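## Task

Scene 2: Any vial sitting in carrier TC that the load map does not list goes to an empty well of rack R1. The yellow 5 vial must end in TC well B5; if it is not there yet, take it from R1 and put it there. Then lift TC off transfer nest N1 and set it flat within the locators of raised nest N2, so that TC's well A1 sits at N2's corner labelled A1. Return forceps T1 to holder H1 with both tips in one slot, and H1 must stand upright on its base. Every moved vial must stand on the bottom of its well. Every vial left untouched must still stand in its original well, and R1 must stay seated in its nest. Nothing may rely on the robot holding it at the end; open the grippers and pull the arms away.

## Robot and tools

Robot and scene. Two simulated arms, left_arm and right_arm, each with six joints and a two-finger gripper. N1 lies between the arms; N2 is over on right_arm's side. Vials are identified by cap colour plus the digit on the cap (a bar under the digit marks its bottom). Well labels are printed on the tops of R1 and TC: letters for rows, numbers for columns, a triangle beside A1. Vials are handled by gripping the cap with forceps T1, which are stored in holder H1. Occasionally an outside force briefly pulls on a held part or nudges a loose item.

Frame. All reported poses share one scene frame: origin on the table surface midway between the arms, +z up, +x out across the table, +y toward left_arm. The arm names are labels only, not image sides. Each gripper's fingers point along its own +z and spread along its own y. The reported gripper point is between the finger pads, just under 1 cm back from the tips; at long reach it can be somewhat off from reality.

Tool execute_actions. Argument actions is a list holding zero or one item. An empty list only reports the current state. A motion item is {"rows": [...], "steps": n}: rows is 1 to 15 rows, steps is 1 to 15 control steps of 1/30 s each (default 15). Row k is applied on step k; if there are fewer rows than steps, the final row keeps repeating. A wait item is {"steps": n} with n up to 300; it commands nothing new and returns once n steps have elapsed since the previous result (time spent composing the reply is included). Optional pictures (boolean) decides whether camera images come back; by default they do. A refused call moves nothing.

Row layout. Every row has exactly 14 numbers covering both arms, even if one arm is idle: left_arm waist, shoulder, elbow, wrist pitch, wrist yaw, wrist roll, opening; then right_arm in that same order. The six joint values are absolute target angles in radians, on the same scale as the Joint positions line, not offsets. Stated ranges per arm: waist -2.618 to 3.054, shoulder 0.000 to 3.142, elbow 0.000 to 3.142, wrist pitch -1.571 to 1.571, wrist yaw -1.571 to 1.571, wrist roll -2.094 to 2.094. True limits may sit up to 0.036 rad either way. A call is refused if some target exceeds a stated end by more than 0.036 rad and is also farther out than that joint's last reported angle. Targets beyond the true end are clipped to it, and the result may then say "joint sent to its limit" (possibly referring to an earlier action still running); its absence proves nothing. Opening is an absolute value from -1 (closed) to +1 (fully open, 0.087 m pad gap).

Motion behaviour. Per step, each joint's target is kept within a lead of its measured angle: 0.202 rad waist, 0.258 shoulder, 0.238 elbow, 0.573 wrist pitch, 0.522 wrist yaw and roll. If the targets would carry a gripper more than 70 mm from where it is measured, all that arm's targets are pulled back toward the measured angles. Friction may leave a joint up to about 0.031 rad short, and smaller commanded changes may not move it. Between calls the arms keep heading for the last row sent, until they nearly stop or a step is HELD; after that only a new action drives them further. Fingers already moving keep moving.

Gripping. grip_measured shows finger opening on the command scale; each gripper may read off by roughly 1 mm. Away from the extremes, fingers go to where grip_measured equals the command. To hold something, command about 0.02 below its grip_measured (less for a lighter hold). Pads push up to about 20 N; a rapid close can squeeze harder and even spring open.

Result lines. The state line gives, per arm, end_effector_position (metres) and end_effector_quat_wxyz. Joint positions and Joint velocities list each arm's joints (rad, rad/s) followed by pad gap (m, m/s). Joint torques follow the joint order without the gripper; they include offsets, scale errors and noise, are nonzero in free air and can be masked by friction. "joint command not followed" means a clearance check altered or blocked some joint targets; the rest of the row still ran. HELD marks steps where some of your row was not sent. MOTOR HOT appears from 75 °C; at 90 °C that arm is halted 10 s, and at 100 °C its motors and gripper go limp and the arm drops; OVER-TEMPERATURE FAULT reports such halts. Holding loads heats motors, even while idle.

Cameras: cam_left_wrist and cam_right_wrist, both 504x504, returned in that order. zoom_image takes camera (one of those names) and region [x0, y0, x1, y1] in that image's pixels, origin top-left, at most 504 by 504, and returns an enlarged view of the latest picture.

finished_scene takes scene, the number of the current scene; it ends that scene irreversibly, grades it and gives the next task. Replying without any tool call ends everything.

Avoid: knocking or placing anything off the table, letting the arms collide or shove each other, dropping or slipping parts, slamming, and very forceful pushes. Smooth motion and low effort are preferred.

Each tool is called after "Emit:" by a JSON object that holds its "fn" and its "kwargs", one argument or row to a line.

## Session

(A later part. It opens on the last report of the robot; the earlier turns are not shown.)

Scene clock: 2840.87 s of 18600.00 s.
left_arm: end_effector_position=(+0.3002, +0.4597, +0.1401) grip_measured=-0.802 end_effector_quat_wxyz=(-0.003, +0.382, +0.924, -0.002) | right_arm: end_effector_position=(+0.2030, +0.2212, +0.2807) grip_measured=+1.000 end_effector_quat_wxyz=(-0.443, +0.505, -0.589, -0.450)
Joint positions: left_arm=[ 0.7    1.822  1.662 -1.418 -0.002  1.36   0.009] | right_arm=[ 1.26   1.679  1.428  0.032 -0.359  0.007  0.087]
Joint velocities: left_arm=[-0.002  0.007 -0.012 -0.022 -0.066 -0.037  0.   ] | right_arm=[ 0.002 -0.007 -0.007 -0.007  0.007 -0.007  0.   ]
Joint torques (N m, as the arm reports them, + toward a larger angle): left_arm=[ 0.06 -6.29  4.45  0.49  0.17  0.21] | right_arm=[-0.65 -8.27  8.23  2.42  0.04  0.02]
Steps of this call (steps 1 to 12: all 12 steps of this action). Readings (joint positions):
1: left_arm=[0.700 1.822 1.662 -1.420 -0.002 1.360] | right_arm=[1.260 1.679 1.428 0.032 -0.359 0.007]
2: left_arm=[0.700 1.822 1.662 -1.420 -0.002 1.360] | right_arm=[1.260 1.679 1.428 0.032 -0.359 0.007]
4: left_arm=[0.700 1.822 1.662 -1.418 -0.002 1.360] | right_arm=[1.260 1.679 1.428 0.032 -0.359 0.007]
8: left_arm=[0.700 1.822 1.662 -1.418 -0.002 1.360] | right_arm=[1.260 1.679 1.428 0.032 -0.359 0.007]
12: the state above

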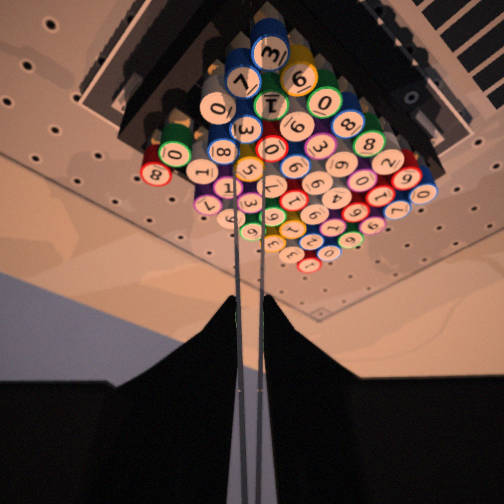

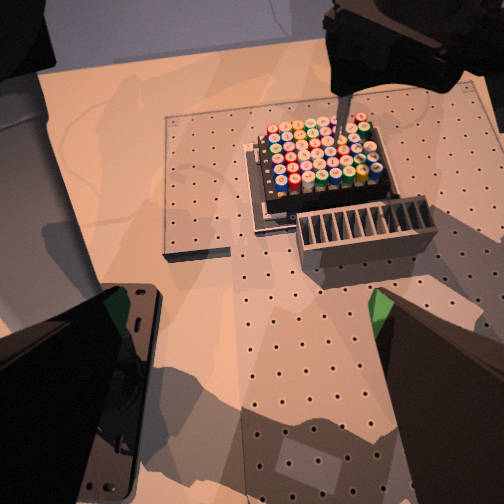

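Emit:
{"fn": "execute_actions", "kwargs": {
  "actions": [
    {"rows":[[0.70,1.828,1.67,-1.44,0,1.365,-0.83,1.21,1.67,1.44,0.03,-0.35,0,1],[0.70,1.828,1.69,-1.452,0,1.365,-0.83,1.17,1.67,1.44,0.03,-0.35,0,1],[0.70,1.828,1.70,-1.462,0,1.365,-0.83,1.13,1.67,1.44,0.03,-0.35,0,1],[0.70,1.828,1.71,-1.471,0,1.365,-0.83,1.09,1.67,1.44,0.03,-0.35,0,1],[0.70,1.828,1.72,-1.48,0,1.365,-0.83,1.05,1.67,1.44,0.03,-0.35,0,1],[0.70,1.828,1.73,-1.489,0,1.365,-0.83,1.01,1.67,1.44,0.03,-0.35,0,1],[0.70,1.828,1.74,-1.498,0,1.365,-0.83,0.97,1.67,1.44,0.03,-0.35,0,1],[0.70,1.828,1.75,-1.507,0,1.365,-0.83,0.93,1.67,1.44,0.03,-0.35,0,1],[0.70,1.828,1.76,-1.516,0,1.365,-0.83,0.89,1.67,1.44,0.03,-0.35,0,1],[0.70,1.828,1.77,-1.525,0,1.365,-0.83,0.85,1.67,1.44,0.03,-0.35,0,1],[0.70,1.828,1.78,-1.532,0,1.365,-0.83,0.81,1.67,1.44,0.03,-0.35,0,1],[0.70,1.828,1.79,-1.536,0,1.365,-0.83,0.77,1.67,1.44,0.03,-0.35,0,1],[0.70,1.828,1.80,-1.536,0,1.365,-0.83,0.73,1.67,1.44,0.03,-0.35,0,1],[0.70,1.828,1.805,-1.536,0,1.365,-0.83,0.69,1.67,1.44,0.03,-0.35,0,1],[0.70,1.828,1.805,-1.536,0,1.365,-0.83,0.65,1.67,1.44,0.03,-0.35,0,1]],"steps":15}
  ],
  "pictures": false
}}

Emit:
{"fn": "execute_actions", "kwargs": {
  "actions": [
    {"rows":[[0.70,1.805,1.805,-1.54,0,1.365,-0.83,0.61,1.64,1.42,-0.06,-0.32,0.12,1],[0.70,1.795,1.805,-1.543,0,1.365,-0.83,0.57,1.61,1.39,-0.15,-0.29,0.24,1],[0.70,1.785,1.805,-1.546,0,1.365,-0.83,0.53,1.58,1.36,-0.24,-0.26,0.36,1],[0.70,1.775,1.805,-1.549,0,1.365,-0.83,0.49,1.55,1.33,-0.33,-0.23,0.48,1],[0.70,1.765,1.805,-1.552,0,1.365,-0.83,0.45,1.52,1.30,-0.42,-0.20,0.60,1],[0.70,1.755,1.805,-1.555,0,1.365,-0.83,0.42,1.49,1.27,-0.51,-0.17,0.72,1],[0.70,1.745,1.805,-1.558,0,1.365,-0.83,0.39,1.46,1.24,-0.60,-0.14,0.84,1],[0.70,1.735,1.805,-1.56,0,1.365,-0.83,0.37,1.43,1.21,-0.69,-0.11,0.96,1],[0.70,1.725,1.805,-1.56,0,1.365,-0.83,0.36,1.40,1.18,-0.78,-0.08,1.08,1],[0.70,1.715,1.805,-1.56,0,1.365,-0.83,0.355,1.37,1.15,-0.87,-0.05,1.20,1],[0.70,1.705,1.805,-1.56,0,1.365,-0.83,0.355,1.34,1.12,-0.96,-0.02,1.32,1],[0.70,1.695,1.805,-1.56,0,1.365,-0.83,0.355,1.31,1.09,-1.05,0,1.44,1],[0.70,1.685,1.805,-1.56,0,1.365,-0.83,0.355,1.28,1.06,-1.15,0,1.56,1],[0.70,1.685,1.805,-1.56,0,1.365,-0.83,0.355,1.25,1.03,-1.25,0,1.68,1],[0.70,1.685,1.805,-1.56,0,1.365,-0.83,0.355,1.235,1.016,-1.335,0,1.805,1]],"steps":15}
  ]
}}

Scene clock: 2870.13 s of 18600.00 s.
left_arm: end_effector_position=(+0.3001, +0.4596, +0.1669) grip_measured=-0.802 end_effector_quat_wxyz=(+0.001, +0.383, +0.924, +0.003) | right_arm: end_effector_position=(+0.4375, +0.0648, +0.2806) grip_measured=+1.000 end_effector_quat_wxyz=(+0.547, -0.329, +0.703, +0.314)
Joint positions: left_arm=[ 0.7    1.822  1.77  -1.512 -0.002  1.361  0.009] | right_arm=[ 0.721  1.679  1.428  0.031 -0.354  0.006  0.087]
Joint velocities: left_arm=[ 0.017 -0.007  0.173 -0.154 -0.066 -0.022 -0.001] | right_arm=[-1.053 -0.017 -0.017 -0.007  0.022 -0.022  0.   ]
Joint torques (N m, as the arm reports them, + toward a larger angle): left_arm=[ 0.05 -6.1   7.64  0.37  0.17  0.21] | right_arm=[-0.41 -8.24  8.24  2.43 -0.03  0.02]
Steps of this call (steps 1 to 15: the robot went on to your last target; steps 16 to 90: nothing new was sent; then 25.77 s passed at rest; steps 91 to 105: all 15 steps of this action). Readings (joint positions):
91: left_arm=[0.700 1.822 1.662 -1.419 -0.002 1.360] | right_arm=[1.256 1.679 1.428 0.032 -0.359 0.007]
92: left_arm=[0.700 1.822 1.662 -1.421 -0.002 1.360] | right_arm=[1.245 1.679 1.428 0.031 -0.361 0.006]
94: left_arm=[0.700 1.822 1.666 -1.428 -0.002 1.361] | right_arm=[1.193 1.679 1.428 0.031 -0.364 0.006]
98: left_arm=[0.700 1.822 1.705 -1.457 -0.002 1.361] | right_arm=[1.012 1.679 1.428 0.031 -0.361 0.006]
105: the state above

Scene clock: 2870.63 s of 18600.00 s.
left_arm: end_effector_position=(+0.2864, +0.4508, +0.2039) grip_measured=-0.802 end_effector_quat_wxyz=(+0.027, +0.382, +0.923, +0.041) | right_arm: end_effector_position=(+0.3392, -0.1544, +0.1537) grip_measured=+1.000 end_effector_quat_wxyz=(+0.204, +0.323, +0.904, +0.195)
Joint positions: left_arm=[ 0.7    1.702  1.776 -1.547 -0.002  1.361  0.009] | right_arm=[ 0.363  1.34   1.114 -0.78  -0.098  0.953  0.087]
Joint velocities: left_arm=[ 0.002 -0.212  0.022 -0.051 -0.007  0.037  0.   ] | right_arm=[-0.007 -0.628 -0.691 -1.985  0.33   1.707  0.   ]
Joint torques (N m, as the arm reports them, + toward a larger angle): left_arm=[ 0.05 -5.94  7.95  0.46  0.17  0.2 ] | right_arm=[-0.26 -5.5   6.01  1.81  0.09  0.08]
Steps of this call (steps 1 to 15: all 15 steps of this action). Readings (joint positions):
1: left_arm=[0.700 1.822 1.774 -1.517 -0.002 1.361] | right_arm=[0.683 1.677 1.428 0.021 -0.350 0.023]
2: left_arm=[0.700 1.821 1.776 -1.520 -0.002 1.361] | right_arm=[0.645 1.668 1.424 -0.005 -0.341 0.060]
4: left_arm=[0.700 1.815 1.776 -1.525 -0.002 1.361] | right_arm=[0.566 1.626 1.388 -0.091 -0.311 0.179]
8: left_arm=[0.700 1.779 1.776 -1.534 -0.002 1.361] | right_arm=[0.421 1.513 1.289 -0.327 -0.226 0.490]
15: the state above

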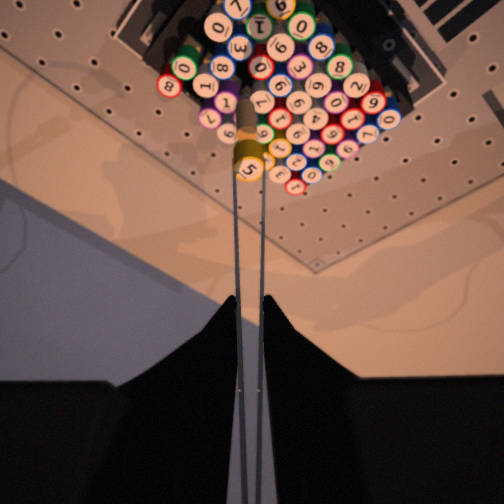

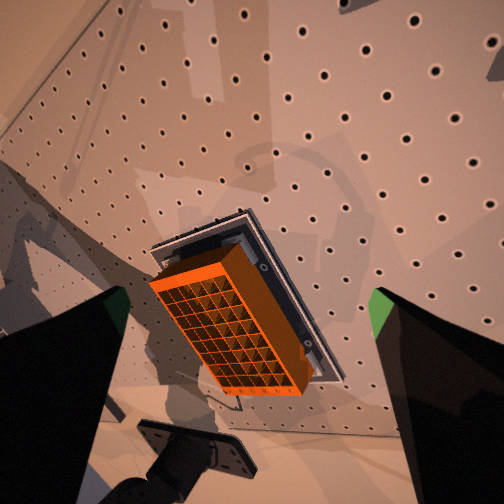

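Emit:
{"fn": "execute_actions", "kwargs": {
  "actions": [
    {"rows":[[0.68,1.685,1.805,-1.56,0,1.33,-0.83,0.355,1.235,1.016,-1.335,0,1.805,1],[0.65,1.685,1.805,-1.56,0,1.28,-0.83,0.355,1.235,1.016,-1.335,0,1.805,1],[0.61,1.685,1.805,-1.56,0,1.22,-0.83,0.355,1.235,1.016,-1.335,0,1.805,1],[0.57,1.685,1.805,-1.56,0,1.15,-0.83,0.355,1.235,1.016,-1.335,0,1.805,1],[0.525,1.685,1.805,-1.56,0,1.08,-0.83,0.355,1.235,1.016,-1.335,0,1.805,1],[0.48,1.685,1.805,-1.56,0,1.01,-0.83,0.355,1.235,1.016,-1.335,0,1.805,1],[0.435,1.685,1.805,-1.56,0,0.94,-0.83,0.355,1.235,1.016,-1.335,0,1.805,1],[0.39,1.685,1.805,-1.56,0,0.87,-0.83,0.355,1.235,1.016,-1.335,0,1.805,1],[0.345,1.685,1.805,-1.56,0,0.80,-0.83,0.355,1.235,1.016,-1.335,0,1.805,1],[0.30,1.685,1.805,-1.56,0,0.73,-0.83,0.355,1.235,1.016,-1.335,0,1.805,1],[0.255,1.685,1.805,-1.56,0,0.66,-0.83,0.355,1.235,1.016,-1.335,0,1.805,1],[0.21,1.685,1.805,-1.56,0,0.59,-0.83,0.355,1.235,1.016,-1.335,0,1.805,1],[0.165,1.685,1.805,-1.56,0,0.52,-0.83,0.355,1.235,1.016,-1.335,0,1.805,1],[0.12,1.685,1.805,-1.56,0,0.45,-0.83,0.355,1.235,1.016,-1.335,0,1.805,1],[0.075,1.685,1.805,-1.56,0,0.38,-0.83,0.355,1.235,1.016,-1.335,0,1.805,1]],"steps":15}
  ],
  "pictures": false
}}

Emit:
{"fn": "execute_actions", "kwargs": {
  "actions": [
    {"rows":[[0.03,1.70,1.81,-1.56,0,0.31,-0.83,0.355,1.235,1.016,-1.335,0,1.805,1],[-0.015,1.71,1.815,-1.56,0,0.24,-0.83,0.355,1.235,1.016,-1.335,0,1.805,1],[-0.06,1.72,1.82,-1.56,0,0.17,-0.83,0.355,1.235,1.016,-1.335,0,1.805,1],[-0.105,1.73,1.825,-1.56,0,0.10,-0.83,0.355,1.235,1.016,-1.335,0,1.805,1],[-0.15,1.74,1.83,-1.56,0,0.03,-0.83,0.355,1.235,1.016,-1.335,0,1.805,1],[-0.195,1.75,1.835,-1.56,0,-0.04,-0.83,0.355,1.235,1.016,-1.335,0,1.805,1],[-0.24,1.76,1.84,-1.56,0,-0.11,-0.83,0.355,1.235,1.016,-1.335,0,1.805,1],[-0.285,1.77,1.845,-1.56,0,-0.18,-0.83,0.355,1.235,1.016,-1.335,0,1.805,1],[-0.33,1.78,1.85,-1.56,0,-0.25,-0.83,0.355,1.235,1.016,-1.335,0,1.805,1],[-0.375,1.79,1.855,-1.56,0,-0.32,-0.83,0.355,1.235,1.016,-1.335,0,1.805,1],[-0.42,1.80,1.86,-1.56,0,-0.39,-0.83,0.355,1.235,1.016,-1.335,0,1.805,1],[-0.465,1.81,1.865,-1.56,0,-0.46,-0.83,0.355,1.235,1.016,-1.335,0,1.805,1],[-0.51,1.82,1.87,-1.56,0,-0.53,-0.83,0.355,1.235,1.016,-1.335,0,1.805,1],[-0.55,1.83,1.875,-1.56,0,-0.60,-0.83,0.355,1.235,1.016,-1.335,0,1.805,1],[-0.585,1.84,1.88,-1.56,0,-0.66,-0.83,0.355,1.235,1.016,-1.335,0,1.805,1]],"steps":15}
  ],
  "pictures": false
}}

Emit:
{"fn": "execute_actions", "kwargs": {
  "actions": [
    {"rows":[[-0.615,1.848,1.885,-1.565,0,-0.71,-0.83,0.355,1.235,1.016,-1.335,0,1.805,1],[-0.635,1.853,1.885,-1.565,0,-0.745,-0.83,0.355,1.235,1.016,-1.335,0,1.805,1],[-0.648,1.853,1.885,-1.565,0,-0.765,-0.83,0.355,1.235,1.016,-1.335,0,1.805,1],[-0.654,1.853,1.885,-1.565,0,-0.765,-0.83,0.355,1.235,1.016,-1.335,0,1.805,1]],"steps":15}
  ]
}}

Scene clock: 2897.77 s of 18600.00 s.
left_arm: end_effector_position=(+0.3325, +0.2819, +0.2035) grip_measured=-0.802 end_effector_quat_wxyz=(+0.047, +0.311, +0.949, +0.019) | right_arm: end_effector_position=(+0.2267, -0.1900, +0.1193) grip_measured=+1.000 end_effector_quat_wxyz=(+0.002, +0.702, +0.712, +0.015)
Joint positions: left_arm=[ 0.153  1.695  1.776 -1.55  -0.004  0.662  0.009] | right_arm=[ 0.363  1.25   1.025 -1.319 -0.013  1.796  0.087]
Joint velocities: left_arm=[-1.233  0.037 -0.007  0.022  0.051 -1.941  0.   ] | right_arm=[ 0.007 -0.002 -0.002 -0.037 -0.051 -0.037  0.   ]
Joint torques (N m, as the arm reports them, + toward a larger angle): left_arm=[-0.21 -6.28  7.88  0.54  0.16  0.18] | right_arm=[-0.53 -3.9   5.04  0.31  0.19  0.15]
Steps of this call (steps 1 to 45: the robot went on to your last target; steps 46 to 110: nothing new was sent; then 22.97 s passed at rest; steps 111 to 125: all 15 steps of this action). Readings (joint positions):
111: left_arm=[0.698 1.695 1.776 -1.550 -0.002 1.357] | right_arm=[0.363 1.250 1.025 -1.319 -0.013 1.796]
112: left_arm=[0.693 1.695 1.776 -1.550 -0.003 1.344] | right_arm=[0.363 1.250 1.025 -1.319 -0.013 1.796]
114: left_arm=[0.653 1.695 1.776 -1.550 -0.007 1.291] | right_arm=[0.363 1.250 1.025 -1.319 -0.013 1.796]
118: left_arm=[0.477 1.695 1.776 -1.550 -0.008 1.102] | right_arm=[0.363 1.250 1.025 -1.319 -0.013 1.796]
125: the state above

Scene clock: 2898.27 s of 18600.00 s.
left_arm: end_effector_position=(+0.2803, +0.0563, +0.1847) grip_measured=-0.802 end_effector_quat_wxyz=(+0.019, +0.133, +0.991, -0.010) | right_arm: end_effector_position=(+0.2267, -0.1900, +0.1193) grip_measured=+1.000 end_effector_quat_wxyz=(+0.002, +0.702, +0.712, +0.015)
Joint positions: left_arm=[-0.517  1.817  1.842 -1.552 -0.002 -0.373  0.009] | right_arm=[ 0.363  1.25   1.025 -1.319 -0.013  1.796  0.087]
Joint velocities: left_arm=[-1.194  0.3    0.144  0.066 -0.037 -1.941 -0.002] | right_arm=[ 0.007  0.002 -0.007  0.037 -0.066  0.007  0.   ]
Joint torques (N m, as the arm reports them, + toward a larger angle): left_arm=[ 0.34 -6.14  8.08  0.45  0.03  0.16] | right_arm=[-0.54 -3.89  5.06  0.31  0.2   0.15]
Steps of this call (steps 1 to 15: all 15 steps of this action). Readings (joint positions):
1: left_arm=[0.108 1.695 1.776 -1.550 -0.004 0.595] | right_arm=[0.363 1.250 1.025 -1.319 -0.013 1.796]
2: left_arm=[0.063 1.695 1.776 -1.550 -0.004 0.527] | right_arm=[0.363 1.250 1.025 -1.319 -0.013 1.796]
4: left_arm=[-0.026 1.702 1.786 -1.552 -0.003 0.390] | right_arm=[0.363 1.250 1.025 -1.319 -0.013 1.796]
8: left_arm=[-0.205 1.738 1.811 -1.552 -0.003 0.113] | right_arm=[0.363 1.250 1.025 -1.319 -0.013 1.796]
15: the state above

Scene clock: 2898.77 s of 18600.00 s.
left_arm: end_effector_position=(+0.2487, +0.0065, +0.1786) grip_measured=-0.802 end_effector_quat_wxyz=(+0.006, +0.020, +1.000, -0.009) | right_arm: end_effector_position=(+0.2268, -0.1900, +0.1193) grip_measured=+1.000 end_effector_quat_wxyz=(+0.002, +0.702, +0.712, +0.015)
Joint positions: left_arm=[-0.661  1.848  1.853 -1.554  0.004 -0.746  0.009] | right_arm=[ 0.363  1.25   1.025 -1.319 -0.013  1.796  0.087]
Joint velocities: left_arm=[-0.012  0.007 -0.002  0.007 -0.022 -0.139  0.001] | right_arm=[ 0.002  0.002 -0.017  0.081  0.037  0.007  0.   ]
Joint torques (N m, as the arm reports them, + toward a larger angle): left_arm=[ 0.59 -6.47  8.28  0.33  0.01  0.08] | right_arm=[-0.54 -3.89  5.07  0.31  0.2   0.15]
Steps of this call (steps 1 to 15: all 15 steps of this action). Readings (joint positions):
1: left_arm=[-0.557 1.827 1.847 -1.552 -0.001 -0.438] | right_arm=[0.363 1.250 1.025 -1.319 -0.013 1.796]
2: left_arm=[-0.592 1.835 1.851 -1.552 -0.001 -0.497] | right_arm=[0.363 1.250 1.025 -1.319 -0.013 1.796]
4: left_arm=[-0.643 1.845 1.853 -1.552 0.002 -0.591] | right_arm=[0.363 1.250 1.025 -1.319 -0.013 1.796]
8: left_arm=[-0.662 1.848 1.853 -1.553 0.004 -0.690] | right_arm=[0.363 1.250 1.025 -1.319 -0.013 1.796]
15: the state above

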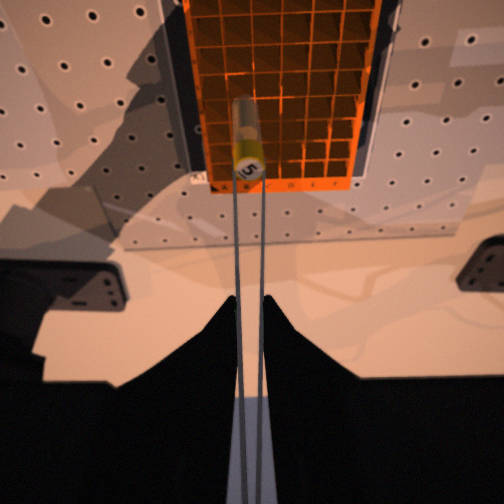

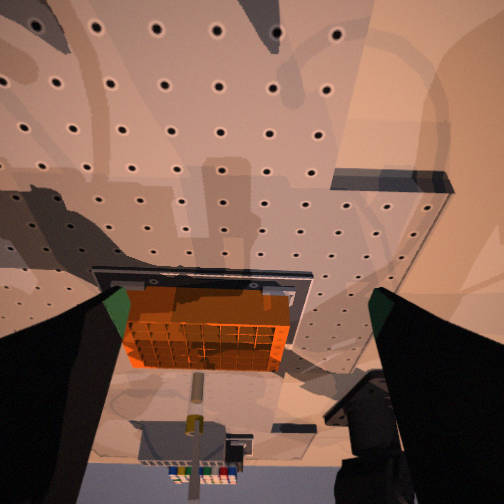

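Emit:
{"fn": "execute_actions", "kwargs": {
  "actions": [
    {"rows":[[-0.643,1.86,1.895,-1.565,0,-0.765,-0.83,0.355,1.235,1.016,-1.335,0,1.805,1],[-0.643,1.865,1.90,-1.565,0,-0.765,-0.83,0.355,1.235,1.016,-1.335,0,1.805,1],[-0.643,1.87,1.90,-1.565,0,-0.765,-0.83,0.355,1.235,1.016,-1.335,0,1.805,1],[-0.643,1.875,1.90,-1.565,0,-0.765,-0.83,0.355,1.235,1.016,-1.335,0,1.805,1],[-0.643,1.88,1.90,-1.565,0,-0.765,-0.83,0.355,1.235,1.016,-1.335,0,1.805,1]],"steps":15}
  ]
}}

Emit:
{"fn": "zoom_image", "kwargs": {
  "camera": "cam_left_wrist",
  "region": [180, 50, 320, 190]
}}

Emit:
{"fn": "zoom_image", "kwargs": {
  "camera": "cam_right_wrist",
  "region": [120, 300, 300, 440]
}}

Scene clock: 2911.13 s of 18600.00 s.
left_arm: end_effector_position=(+0.2545, +0.0049, +0.1770) grip_measured=-0.802 end_effector_quat_wxyz=(+0.005, +0.007, +1.000, -0.008) | right_arm: end_effector_position=(+0.2268, -0.1900, +0.1193) grip_measured=+1.000 end_effector_quat_wxyz=(+0.002, +0.702, +0.712, +0.015)
Joint positions: left_arm=[-0.651  1.869  1.873 -1.556  0.004 -0.76   0.009] | right_arm=[ 0.363  1.25   1.025 -1.319 -0.013  1.796  0.087]
Joint velocities: left_arm=[ 0.012 -0.012  0.012  0.037  0.022 -0.007 -0.   ] | right_arm=[-0.007 -0.002  0.002 -0.022  0.022  0.007  0.   ]
Joint torques (N m, as the arm reports them, + toward a larger angle): left_arm=[ 0.62 -6.21  7.82  0.38  0.01  0.13] | right_arm=[-0.53 -3.89  5.07  0.31  0.19  0.15]
Steps of this call (steps 1 to 30: the robot went on to your last target; steps 31 to 90: nothing new was sent; then 8.87 s passed at rest; steps 91 to 105: all 15 steps of this action). Readings (joint positions):
91: left_arm=[-0.660 1.848 1.854 -1.555 0.004 -0.760] | right_arm=[0.363 1.250 1.025 -1.319 -0.013 1.796]
92: left_arm=[-0.659 1.849 1.859 -1.556 0.004 -0.760] | right_arm=[0.363 1.250 1.025 -1.319 -0.013 1.796]
94: left_arm=[-0.654 1.852 1.869 -1.556 0.004 -0.760] | right_arm=[0.363 1.250 1.025 -1.319 -0.013 1.796]
98: left_arm=[-0.651 1.862 1.873 -1.556 0.004 -0.760] | right_arm=[0.363 1.250 1.025 -1.319 -0.013 1.796]
105: the state above

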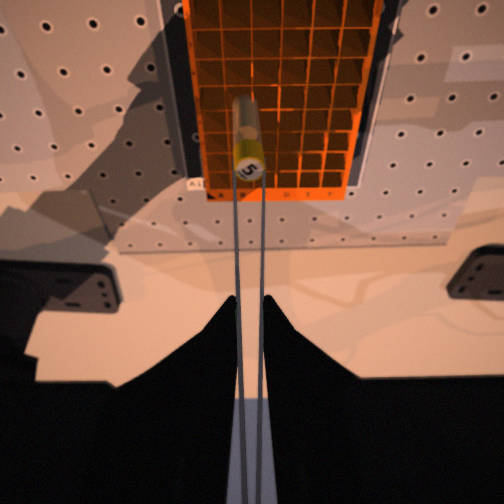

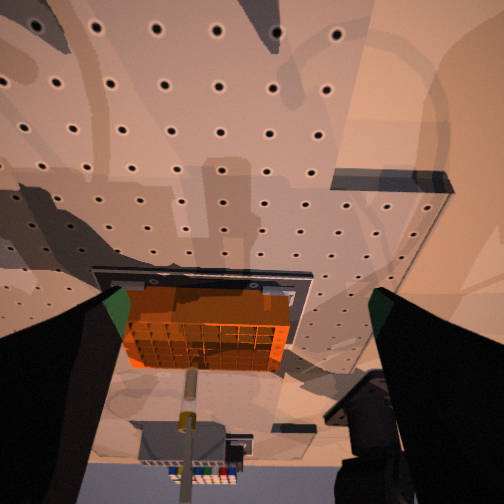

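Region (180, 50, 320, 190) of cam_left_wrist's 504x504 image, scaled by 3.600, with more detail than that image has.

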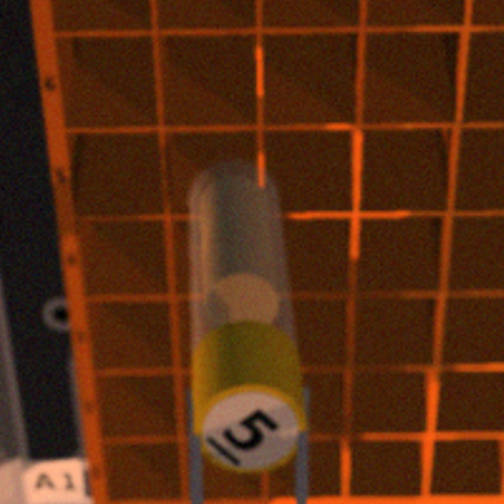

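Region (120, 300, 300, 440) of cam_right_wrist's 504x504 image, scaled by 2.800, with more detail than that image has.

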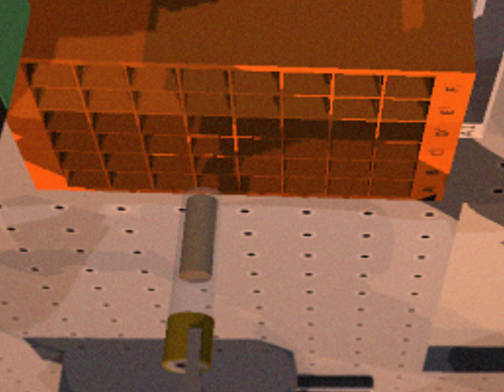

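Emit:
{"fn": "execute_actions", "kwargs": {
  "actions": [
    {"rows":[[-0.643,1.88,1.85,-1.535,0,-0.765,-0.83,0.355,1.235,1.016,-1.335,0,1.805,1],[-0.643,1.88,1.84,-1.535,0,-0.765,-0.83,0.355,1.235,1.016,-1.335,0,1.805,1],[-0.643,1.88,1.83,-1.535,0,-0.765,-0.83,0.355,1.235,1.016,-1.335,0,1.805,1]],"steps":15}
  ]
}}

Emit:
{"fn": "zoom_image", "kwargs": {
  "camera": "cam_left_wrist",
  "region": [180, 50, 320, 190]
}}

Emit:
{"fn": "zoom_image", "kwargs": {
  "camera": "cam_right_wrist",
  "region": [120, 300, 300, 440]
}}

Scene clock: 2921.67 s of 18600.00 s.
left_arm: end_effector_position=(+0.2529, +0.0065, +0.1723) grip_measured=-0.802 end_effector_quat_wxyz=(+0.000, +0.007, +1.000, -0.003) | right_arm: end_effector_position=(+0.2268, -0.1900, +0.1193) grip_measured=+1.000 end_effector_quat_wxyz=(+0.002, +0.702, +0.712, +0.015)
Joint positions: left_arm=[-0.651  1.869  1.852 -1.55   0.004 -0.76   0.009] | right_arm=[ 0.363  1.25   1.025 -1.319 -0.013  1.796  0.087]
Joint velocities: left_arm=[ 0.002  0.007 -0.002  0.022  0.007 -0.066  0.001] | right_arm=[-0.002 -0.002 -0.012  0.022 -0.037 -0.022  0.   ]
Joint torques (N m, as the arm reports them, + toward a larger angle): left_arm=[ 0.64 -6.16  4.38  0.57  0.01  0.13] | right_arm=[-0.54 -3.89  5.06  0.31  0.19  0.15]
Steps of this call (steps 1 to 15: the robot went on to your last target; steps 16 to 90: nothing new was sent; then 7.03 s passed at rest; steps 91 to 105: all 15 steps of this action). Readings (joint positions):
91: left_arm=[-0.651 1.869 1.873 -1.556 0.004 -0.760] | right_arm=[0.363 1.250 1.025 -1.319 -0.013 1.796]
92: left_arm=[-0.651 1.869 1.873 -1.555 0.004 -0.760] | right_arm=[0.363 1.250 1.025 -1.319 -0.013 1.796]
94: left_arm=[-0.651 1.869 1.866 -1.551 0.004 -0.760] | right_arm=[0.363 1.250 1.025 -1.319 -0.013 1.796]
98: left_arm=[-0.651 1.869 1.852 -1.550 0.004 -0.760] | right_arm=[0.363 1.250 1.025 -1.319 -0.013 1.796]
105: the state above

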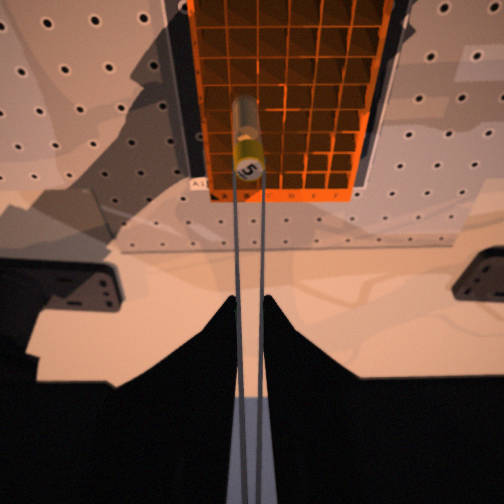

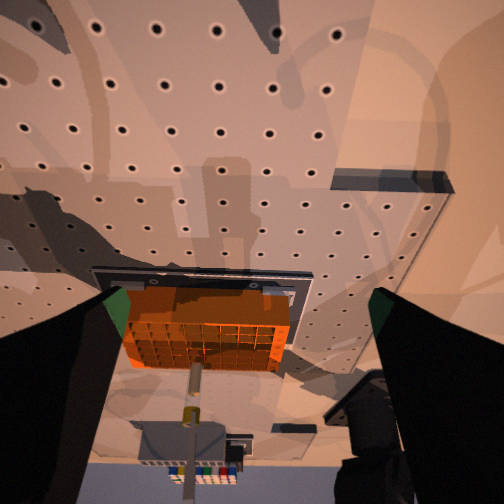

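Region (180, 50, 320, 190) of cam_left_wrist's 504x504 image, scaled by 3.600, with more detail than that image has.

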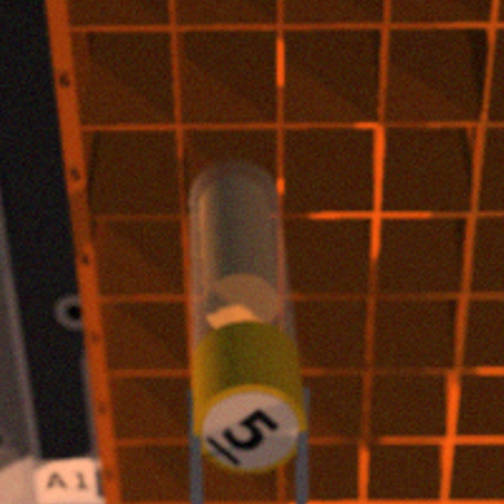

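Region (120, 300, 300, 440) of cam_right_wrist's 504x504 image, scaled by 2.800, with more detail than that image has.

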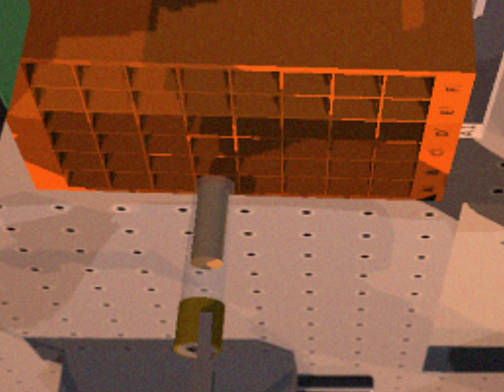

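Emit:
{"fn": "execute_actions", "kwargs": {
  "actions": [
    {"rows":[[-0.643,1.88,1.825,-1.52,0,-0.765,-0.83,0.355,1.235,1.016,-1.335,0,1.805,1],[-0.643,1.88,1.82,-1.52,0,-0.765,-0.83,0.355,1.235,1.016,-1.335,0,1.805,1],[-0.643,1.88,1.813,-1.52,0,-0.765,-0.83,0.355,1.235,1.016,-1.335,0,1.805,1]],"steps":15}
  ]
}}

Emit:
{"fn": "zoom_image", "kwargs": {
  "camera": "cam_left_wrist",
  "region": [180, 50, 320, 190]
}}

Emit:
{"fn": "zoom_image", "kwargs": {
  "camera": "cam_right_wrist",
  "region": [150, 320, 250, 420]
}}

Scene clock: 2934.47 s of 18600.00 s.
left_arm: end_effector_position=(+0.2532, +0.0062, +0.1683) grip_measured=-0.802 end_effector_quat_wxyz=(-0.000, +0.007, +1.000, -0.002) | right_arm: end_effector_position=(+0.2268, -0.1900, +0.1193) grip_measured=+1.000 end_effector_quat_wxyz=(+0.002, +0.702, +0.712, +0.015)
Joint positions: left_arm=[-0.651  1.869  1.836 -1.535  0.004 -0.76   0.009] | right_arm=[ 0.363  1.25   1.025 -1.319 -0.013  1.796  0.087]
Joint velocities: left_arm=[-0.002  0.017 -0.002 -0.007 -0.037  0.022  0.001] | right_arm=[ 0.002  0.007  0.002  0.081 -0.007 -0.022  0.   ]
Joint torques (N m, as the arm reports them, + toward a larger angle): left_arm=[ 0.64 -6.26  4.38  0.55  0.01  0.13] | right_arm=[-0.54 -3.9   5.07  0.31  0.19  0.15]
Steps of this call (steps 1 to 15: the robot went on to your last target; steps 16 to 90: nothing new was sent; then 9.30 s passed at rest; steps 91 to 105: all 15 steps of this action). Readings (joint positions):
91: left_arm=[-0.651 1.869 1.852 -1.548 0.004 -0.760] | right_arm=[0.363 1.250 1.025 -1.319 -0.013 1.796]
92: left_arm=[-0.651 1.869 1.852 -1.546 0.004 -0.760] | right_arm=[0.363 1.250 1.025 -1.319 -0.013 1.796]
94: left_arm=[-0.651 1.869 1.846 -1.540 0.004 -0.760] | right_arm=[0.363 1.250 1.025 -1.319 -0.013 1.796]
98: left_arm=[-0.651 1.869 1.836 -1.537 0.004 -0.760] | right_arm=[0.363 1.250 1.025 -1.319 -0.013 1.796]
105: the state above

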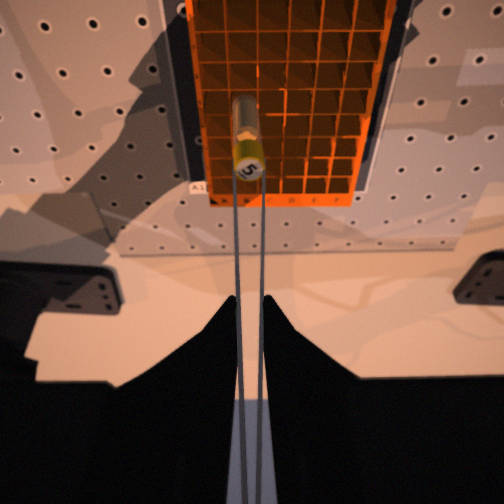

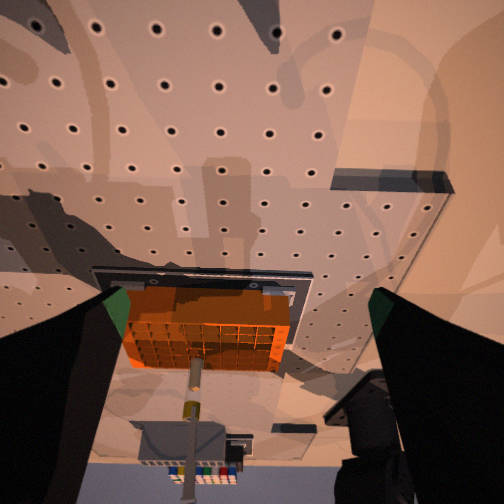

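Region (180, 50, 320, 190) of cam_left_wrist's 504x504 image, scaled by 3.600, with more detail than that image has.

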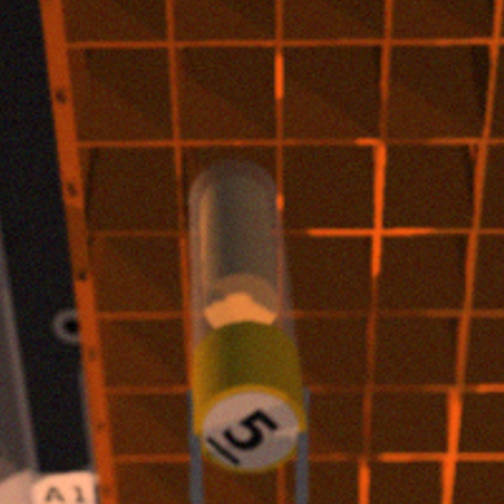

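Region (150, 320, 250, 420) of cam_right_wrist's 504x504 image, scaled by 5.040, with more detail than that image has.

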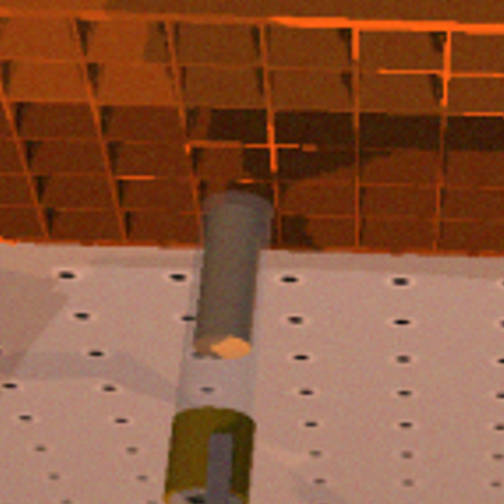

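Emit:
{"fn": "execute_actions", "kwargs": {
  "actions": [
    {"rows":[[-0.639,1.88,1.81,-1.51,0,-0.765,-0.83,0.355,1.235,1.016,-1.335,0,1.805,1],[-0.639,1.88,1.805,-1.503,0,-0.765,-0.83,0.355,1.235,1.016,-1.335,0,1.805,1],[-0.639,1.88,1.80,-1.503,0,-0.765,-0.83,0.355,1.235,1.016,-1.335,0,1.805,1],[-0.639,1.88,1.796,-1.503,0,-0.765,-0.83,0.355,1.235,1.016,-1.335,0,1.805,1],[-0.639,1.88,1.792,-1.503,0,-0.765,-0.83,0.355,1.235,1.016,-1.335,0,1.805,1]],"steps":15}
  ]
}}

Emit:
{"fn": "zoom_image", "kwargs": {
  "camera": "cam_left_wrist",
  "region": [180, 50, 320, 190]
}}

Emit:
{"fn": "zoom_image", "kwargs": {
  "camera": "cam_right_wrist",
  "region": [150, 320, 250, 420]
}}

Scene clock: 2943.80 s of 18600.00 s.
left_arm: end_effector_position=(+0.2535, +0.0057, +0.1651) grip_measured=-0.805 end_effector_quat_wxyz=(-0.001, +0.007, +1.000, -0.003) | right_arm: end_effector_position=(+0.2268, -0.1900, +0.1193) grip_measured=+1.000 end_effector_quat_wxyz=(+0.002, +0.702, +0.712, +0.015)
Joint positions: left_arm=[-0.651  1.869  1.823 -1.523  0.005 -0.76   0.009] | right_arm=[ 0.363  1.25   1.025 -1.319 -0.013  1.796  0.087]
Joint velocities: left_arm=[ 0.012 -0.022 -0.022 -0.066 -0.037 -0.037  0.   ] | right_arm=[-0.012 -0.007 -0.002  0.007 -0.022 -0.007  0.   ]
Joint torques (N m, as the arm reports them, + toward a larger angle): left_arm=[ 0.91 -6.31  3.91  0.61  0.    0.13] | right_arm=[-0.54 -3.89  5.07  0.31  0.19  0.15]
Steps of this call (steps 1 to 15: the robot went on to your last target; steps 16 to 90: nothing new was sent; then 5.83 s passed at rest; steps 91 to 105: all 15 steps of this action). Readings (joint positions):
91: left_arm=[-0.651 1.869 1.836 -1.534 0.004 -0.760] | right_arm=[0.363 1.250 1.025 -1.319 -0.013 1.796]
92: left_arm=[-0.651 1.869 1.836 -1.531 0.004 -0.760] | right_arm=[0.363 1.250 1.025 -1.319 -0.013 1.796]
94: left_arm=[-0.651 1.869 1.833 -1.525 0.004 -0.760] | right_arm=[0.363 1.250 1.025 -1.319 -0.013 1.796]
98: left_arm=[-0.651 1.869 1.823 -1.523 0.005 -0.760] | right_arm=[0.363 1.250 1.025 -1.319 -0.013 1.796]
105: the state above

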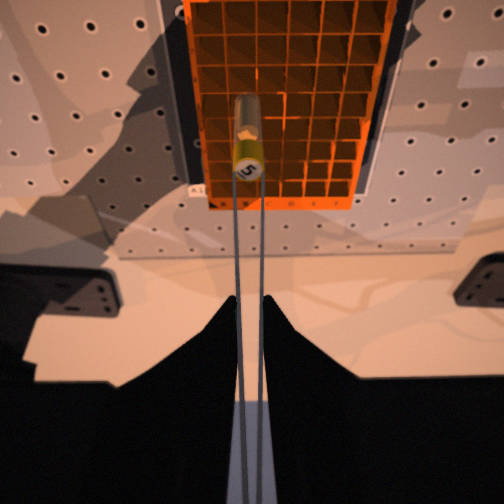

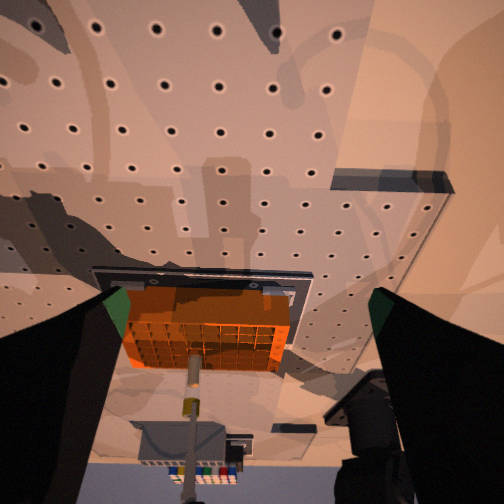

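Region (180, 50, 320, 190) of cam_left_wrist's 504x504 image, scaled by 3.600, with more detail than that image has.

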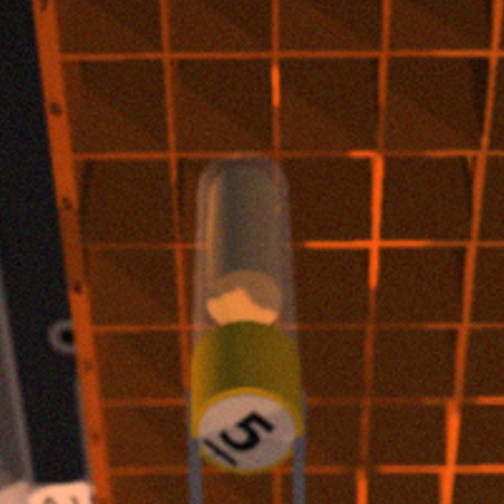

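Region (150, 320, 250, 420) of cam_right_wrist's 504x504 image, scaled by 5.040, with more detail than that image has.

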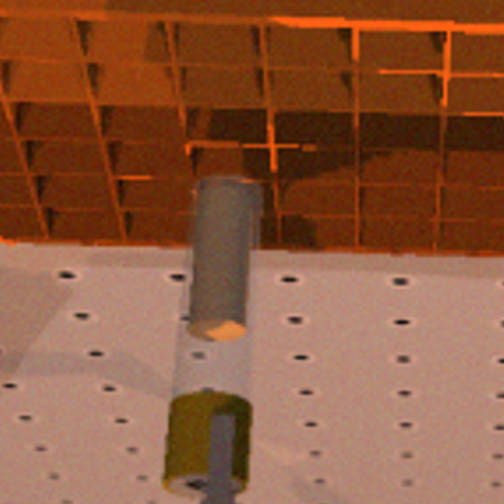

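Emit:
{"fn": "execute_actions", "kwargs": {
  "actions": [
    {"rows":[[-0.645,1.88,1.85,-1.523,0,-0.765,-0.83,0.355,1.235,1.016,-1.335,0,1.805,1],[-0.645,1.88,1.862,-1.54,0,-0.765,-0.83,0.355,1.235,1.016,-1.335,0,1.805,1],[-0.645,1.88,1.862,-1.554,0,-0.765,-0.83,0.355,1.235,1.016,-1.335,0,1.805,1]],"steps":15}
  ]
}}

Emit:
{"fn": "zoom_image", "kwargs": {
  "camera": "cam_left_wrist",
  "region": [180, 50, 320, 190]
}}

Emit:
{"fn": "zoom_image", "kwargs": {
  "camera": "cam_right_wrist",
  "region": [150, 320, 250, 420]
}}

Scene clock: 2953.57 s of 18600.00 s.
left_arm: end_effector_position=(+0.2515, +0.0076, +0.1679) grip_measured=-0.805 end_effector_quat_wxyz=(-0.004, +0.007, +1.000, +0.001) | right_arm: end_effector_position=(+0.2268, -0.1900, +0.1193) grip_measured=+1.000 end_effector_quat_wxyz=(+0.002, +0.702, +0.712, +0.015)
Joint positions: left_arm=[-0.651  1.869  1.833 -1.542  0.005 -0.76   0.009] | right_arm=[ 0.363  1.25   1.025 -1.319 -0.013  1.796  0.087]
Joint velocities: left_arm=[ 0.002  0.022 -0.007  0.007  0.007 -0.022 -0.001] | right_arm=[-0.002  0.002 -0.017 -0.037  0.11  -0.037  0.   ]
Joint torques (N m, as the arm reports them, + toward a larger angle): left_arm=[ 0.48 -6.24  7.9   0.35  0.01  0.13] | right_arm=[-0.54 -3.88  5.07  0.31  0.2   0.15]
Steps of this call (steps 1 to 15: the robot went on to your last target; steps 16 to 90: nothing new was sent; then 6.27 s passed at rest; steps 91 to 105: all 15 steps of this action). Readings (joint positions):
91: left_arm=[-0.651 1.869 1.823 -1.523 0.005 -0.760] | right_arm=[0.363 1.250 1.025 -1.319 -0.013 1.796]
92: left_arm=[-0.651 1.869 1.826 -1.527 0.005 -0.760] | right_arm=[0.363 1.250 1.025 -1.319 -0.013 1.796]
94: left_arm=[-0.651 1.869 1.831 -1.532 0.005 -0.760] | right_arm=[0.363 1.250 1.025 -1.319 -0.013 1.796]
98: left_arm=[-0.651 1.869 1.833 -1.538 0.005 -0.760] | right_arm=[0.363 1.250 1.025 -1.319 -0.013 1.796]
105: the state above

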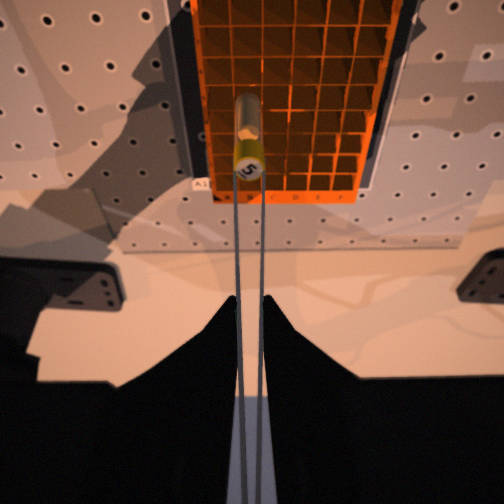

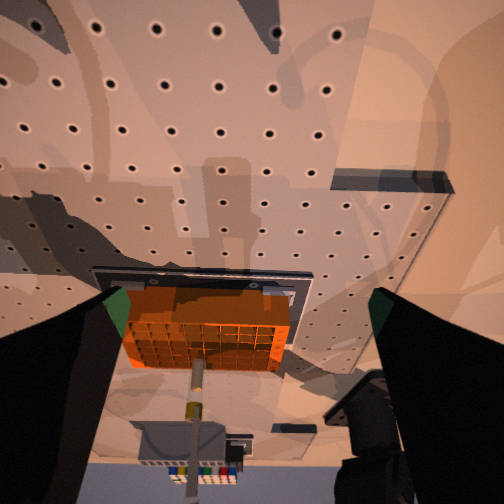

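Region (180, 50, 320, 190) of cam_left_wrist's 504x504 image, scaled by 3.600, with more detail than that image has.

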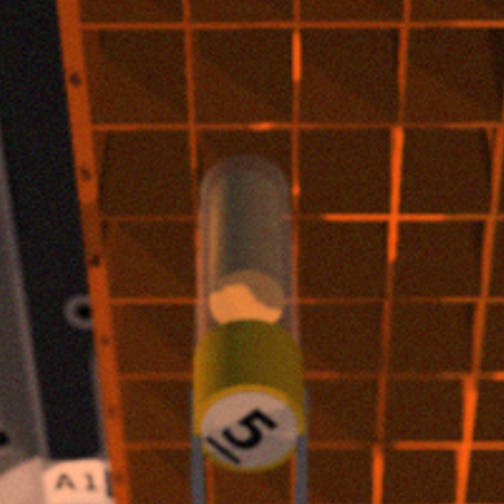

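Region (150, 320, 250, 420) of cam_right_wrist's 504x504 image, scaled by 5.040, with more detail than that image has.

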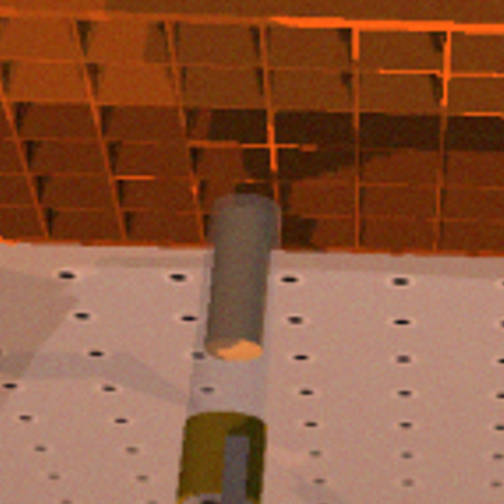

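Emit:
{"fn": "execute_actions", "kwargs": {
  "actions": [
    {"rows":[[-0.645,1.88,1.85,-1.522,-0.008,-0.765,-0.83,0.355,1.235,1.016,-1.335,0,1.805,1]],"steps":15}
  ]
}}

Emit:
{"fn": "zoom_image", "kwargs": {
  "camera": "cam_left_wrist",
  "region": [180, 50, 320, 190]
}}

Emit:
{"fn": "zoom_image", "kwargs": {
  "camera": "cam_right_wrist",
  "region": [150, 320, 250, 420]
}}

Scene clock: 2967.37 s of 18600.00 s.
left_arm: end_effector_position=(+0.2527, +0.0070, +0.1677) grip_measured=-0.805 end_effector_quat_wxyz=(-0.002, +0.007, +1.000, -0.000) | right_arm: end_effector_position=(+0.2268, -0.1900, +0.1193) grip_measured=+1.000 end_effector_quat_wxyz=(+0.002, +0.702, +0.712, +0.015)
Joint positions: left_arm=[-0.651  1.869  1.833 -1.537  0.003 -0.76   0.009] | right_arm=[ 0.363  1.25   1.025 -1.319 -0.013  1.796  0.087]
Joint velocities: left_arm=[ 0.007 -0.017  0.012  0.037 -0.007  0.007 -0.   ] | right_arm=[-0.012 -0.012  0.007 -0.007 -0.007  0.007  0.   ]
Joint torques (N m, as the arm reports them, + toward a larger angle): left_arm=[ 0.48 -6.24  7.09  0.55 -0.05  0.13] | right_arm=[-0.53 -3.89  5.07  0.31  0.19  0.15]
Steps of this call (steps 1 to 15: the robot went on to your last target; steps 16 to 90: nothing new was sent; then 10.30 s passed at rest; steps 91 to 105: all 15 steps of this action). Readings (joint positions):
91: left_arm=[-0.651 1.869 1.833 -1.542 0.004 -0.760] | right_arm=[0.363 1.250 1.025 -1.319 -0.013 1.796]
92: left_arm=[-0.651 1.869 1.833 -1.541 0.004 -0.760] | right_arm=[0.363 1.250 1.025 -1.319 -0.013 1.796]
94: left_arm=[-0.651 1.869 1.833 -1.539 0.004 -0.760] | right_arm=[0.363 1.250 1.025 -1.319 -0.013 1.796]
98: left_arm=[-0.651 1.869 1.833 -1.537 0.003 -0.760] | right_arm=[0.363 1.250 1.025 -1.319 -0.013 1.796]
105: the state above

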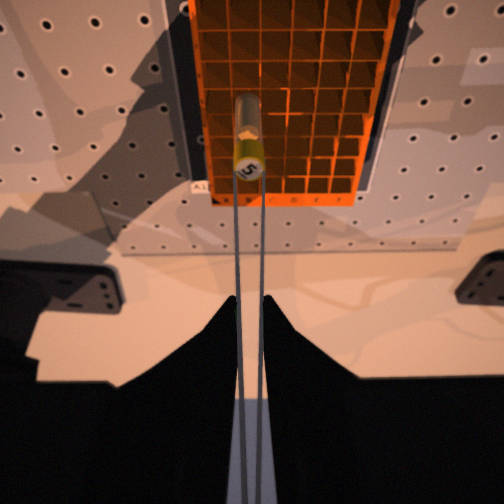

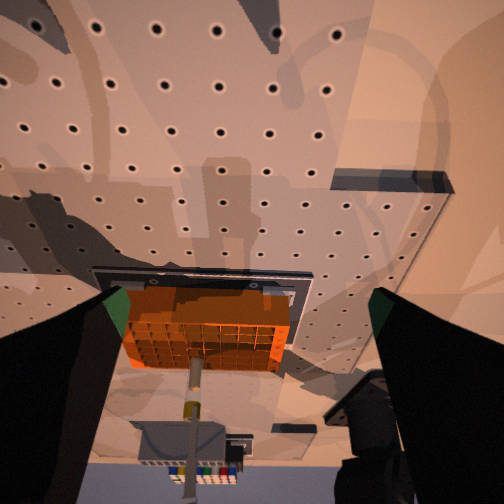

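Region (180, 50, 320, 190) of cam_left_wrist's 504x504 image, scaled by 3.600, with more detail than that image has.

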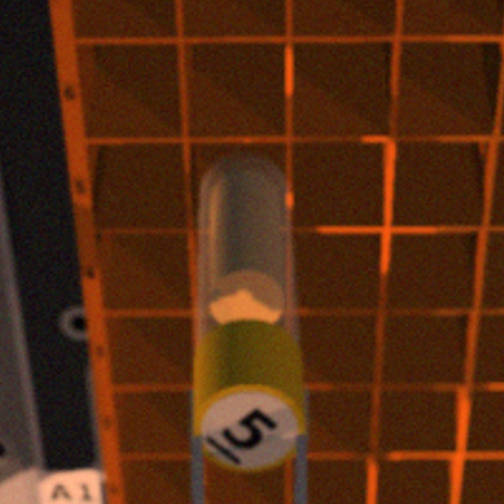

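Region (150, 320, 250, 420) of cam_right_wrist's 504x504 image, scaled by 5.040, with more detail than that image has.

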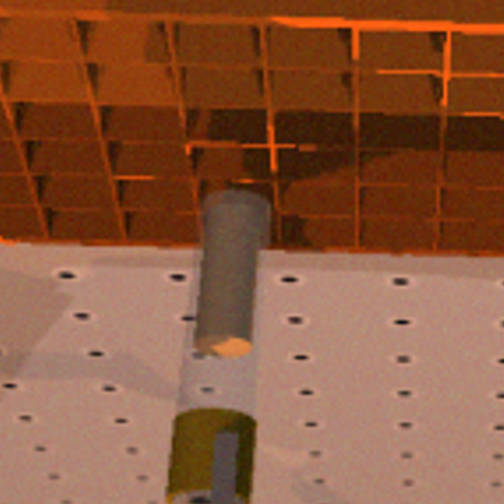

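Slightly more yaw, then shoulder descent.

Emit:
{"fn": "execute_actions", "kwargs": {
  "actions": [
    {"rows":[[-0.645,1.88,1.85,-1.525,-0.010,-0.765,-0.83,0.355,1.235,1.016,-1.335,0,1.805,1],[-0.645,1.88,1.85,-1.525,-0.010,-0.765,-0.83,0.355,1.235,1.016,-1.335,0,1.805,1],[-0.645,1.88,1.85,-1.525,-0.010,-0.765,-0.83,0.355,1.235,1.016,-1.335,0,1.805,1],[-0.645,1.885,1.85,-1.525,-0.010,-0.765,-0.83,0.355,1.235,1.016,-1.335,0,1.805,1],[-0.645,1.89,1.85,-1.525,-0.010,-0.765,-0.83,0.355,1.235,1.016,-1.335,0,1.805,1],[-0.645,1.895,1.85,-1.525,-0.010,-0.765,-0.83,0.355,1.235,1.016,-1.335,0,1.805,1],[-0.645,1.90,1.85,-1.525,-0.010,-0.765,-0.83,0.355,1.235,1.016,-1.335,0,1.805,1]],"steps":15}
  ]
}}

Emit:
{"fn": "zoom_image", "kwargs": {
  "camera": "cam_left_wrist",
  "region": [180, 50, 320, 190]
}}

Emit:
{"fn": "zoom_image", "kwargs": {
  "camera": "cam_right_wrist",
  "region": [150, 320, 250, 420]
}}

Scene clock: 2978.33 s of 18600.00 s.
left_arm: end_effector_position=(+0.2538, +0.0064, +0.1615) grip_measured=-0.805 end_effector_quat_wxyz=(-0.008, +0.007, +1.000, +0.007) | right_arm: end_effector_position=(+0.2268, -0.1900, +0.1193) grip_measured=+1.000 end_effector_quat_wxyz=(+0.002, +0.702, +0.712, +0.015)
Joint positions: left_arm=[-0.651  1.89   1.833 -1.536  0.001 -0.76   0.009] | right_arm=[ 0.363  1.25   1.025 -1.319 -0.013  1.796  0.087]
Joint velocities: left_arm=[ 0.002  0.002 -0.002  0.007 -0.007 -0.022 -0.   ] | right_arm=[-0.017 -0.002  0.002 -0.037 -0.007 -0.022  0.   ]
Joint torques (N m, as the arm reports them, + toward a larger angle): left_arm=[ 0.48 -6.44  7.11  0.52 -0.03  0.13] | right_arm=[-0.53 -3.89  5.07  0.31  0.2   0.15]
Steps of this call (steps 1 to 15: the robot went on to your last target; steps 16 to 90: nothing new was sent; then 7.47 s passed at rest; steps 91 to 105: all 15 steps of this action). Readings (joint positions):
91: left_arm=[-0.651 1.869 1.833 -1.536 0.002 -0.760] | right_arm=[0.363 1.250 1.025 -1.319 -0.013 1.796]
92: left_arm=[-0.651 1.869 1.833 -1.536 0.002 -0.760] | right_arm=[0.363 1.250 1.025 -1.319 -0.013 1.796]
94: left_arm=[-0.651 1.869 1.833 -1.536 0.001 -0.760] | right_arm=[0.363 1.250 1.025 -1.319 -0.013 1.796]
98: left_arm=[-0.651 1.875 1.833 -1.536 0.001 -0.760] | right_arm=[0.363 1.250 1.025 -1.319 -0.013 1.796]
105: the state above

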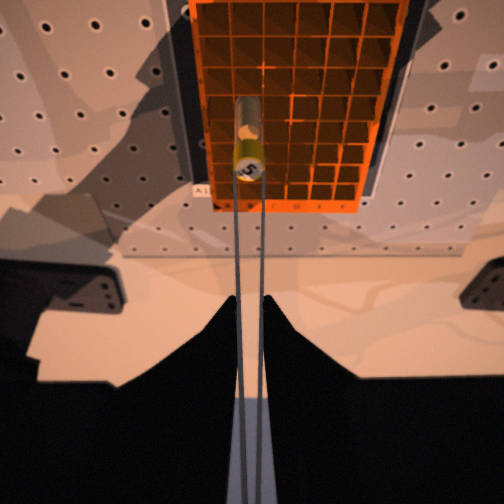

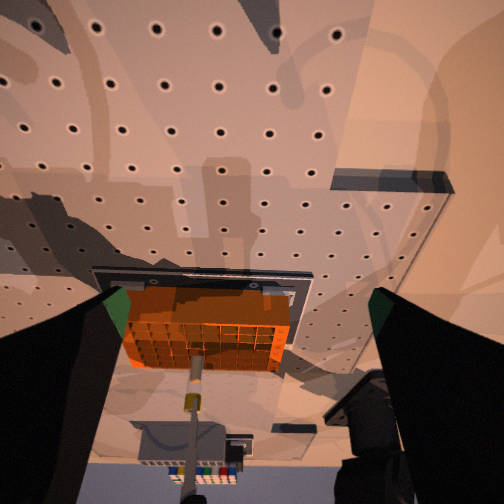

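Region (180, 50, 320, 190) of cam_left_wrist's 504x504 image, scaled by 3.600, with more detail than that image has.

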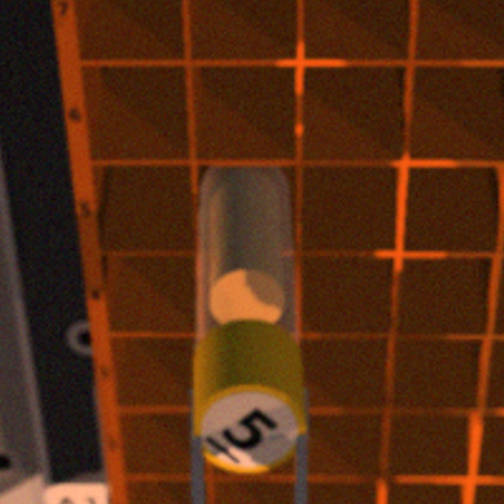

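Region (150, 320, 250, 420) of cam_right_wrist's 504x504 image, scaled by 5.040, with more detail than that image has.

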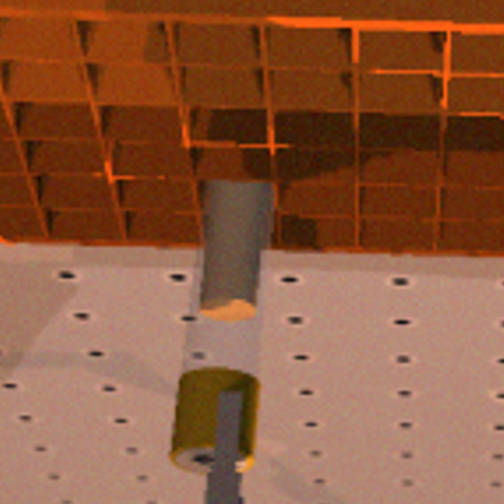

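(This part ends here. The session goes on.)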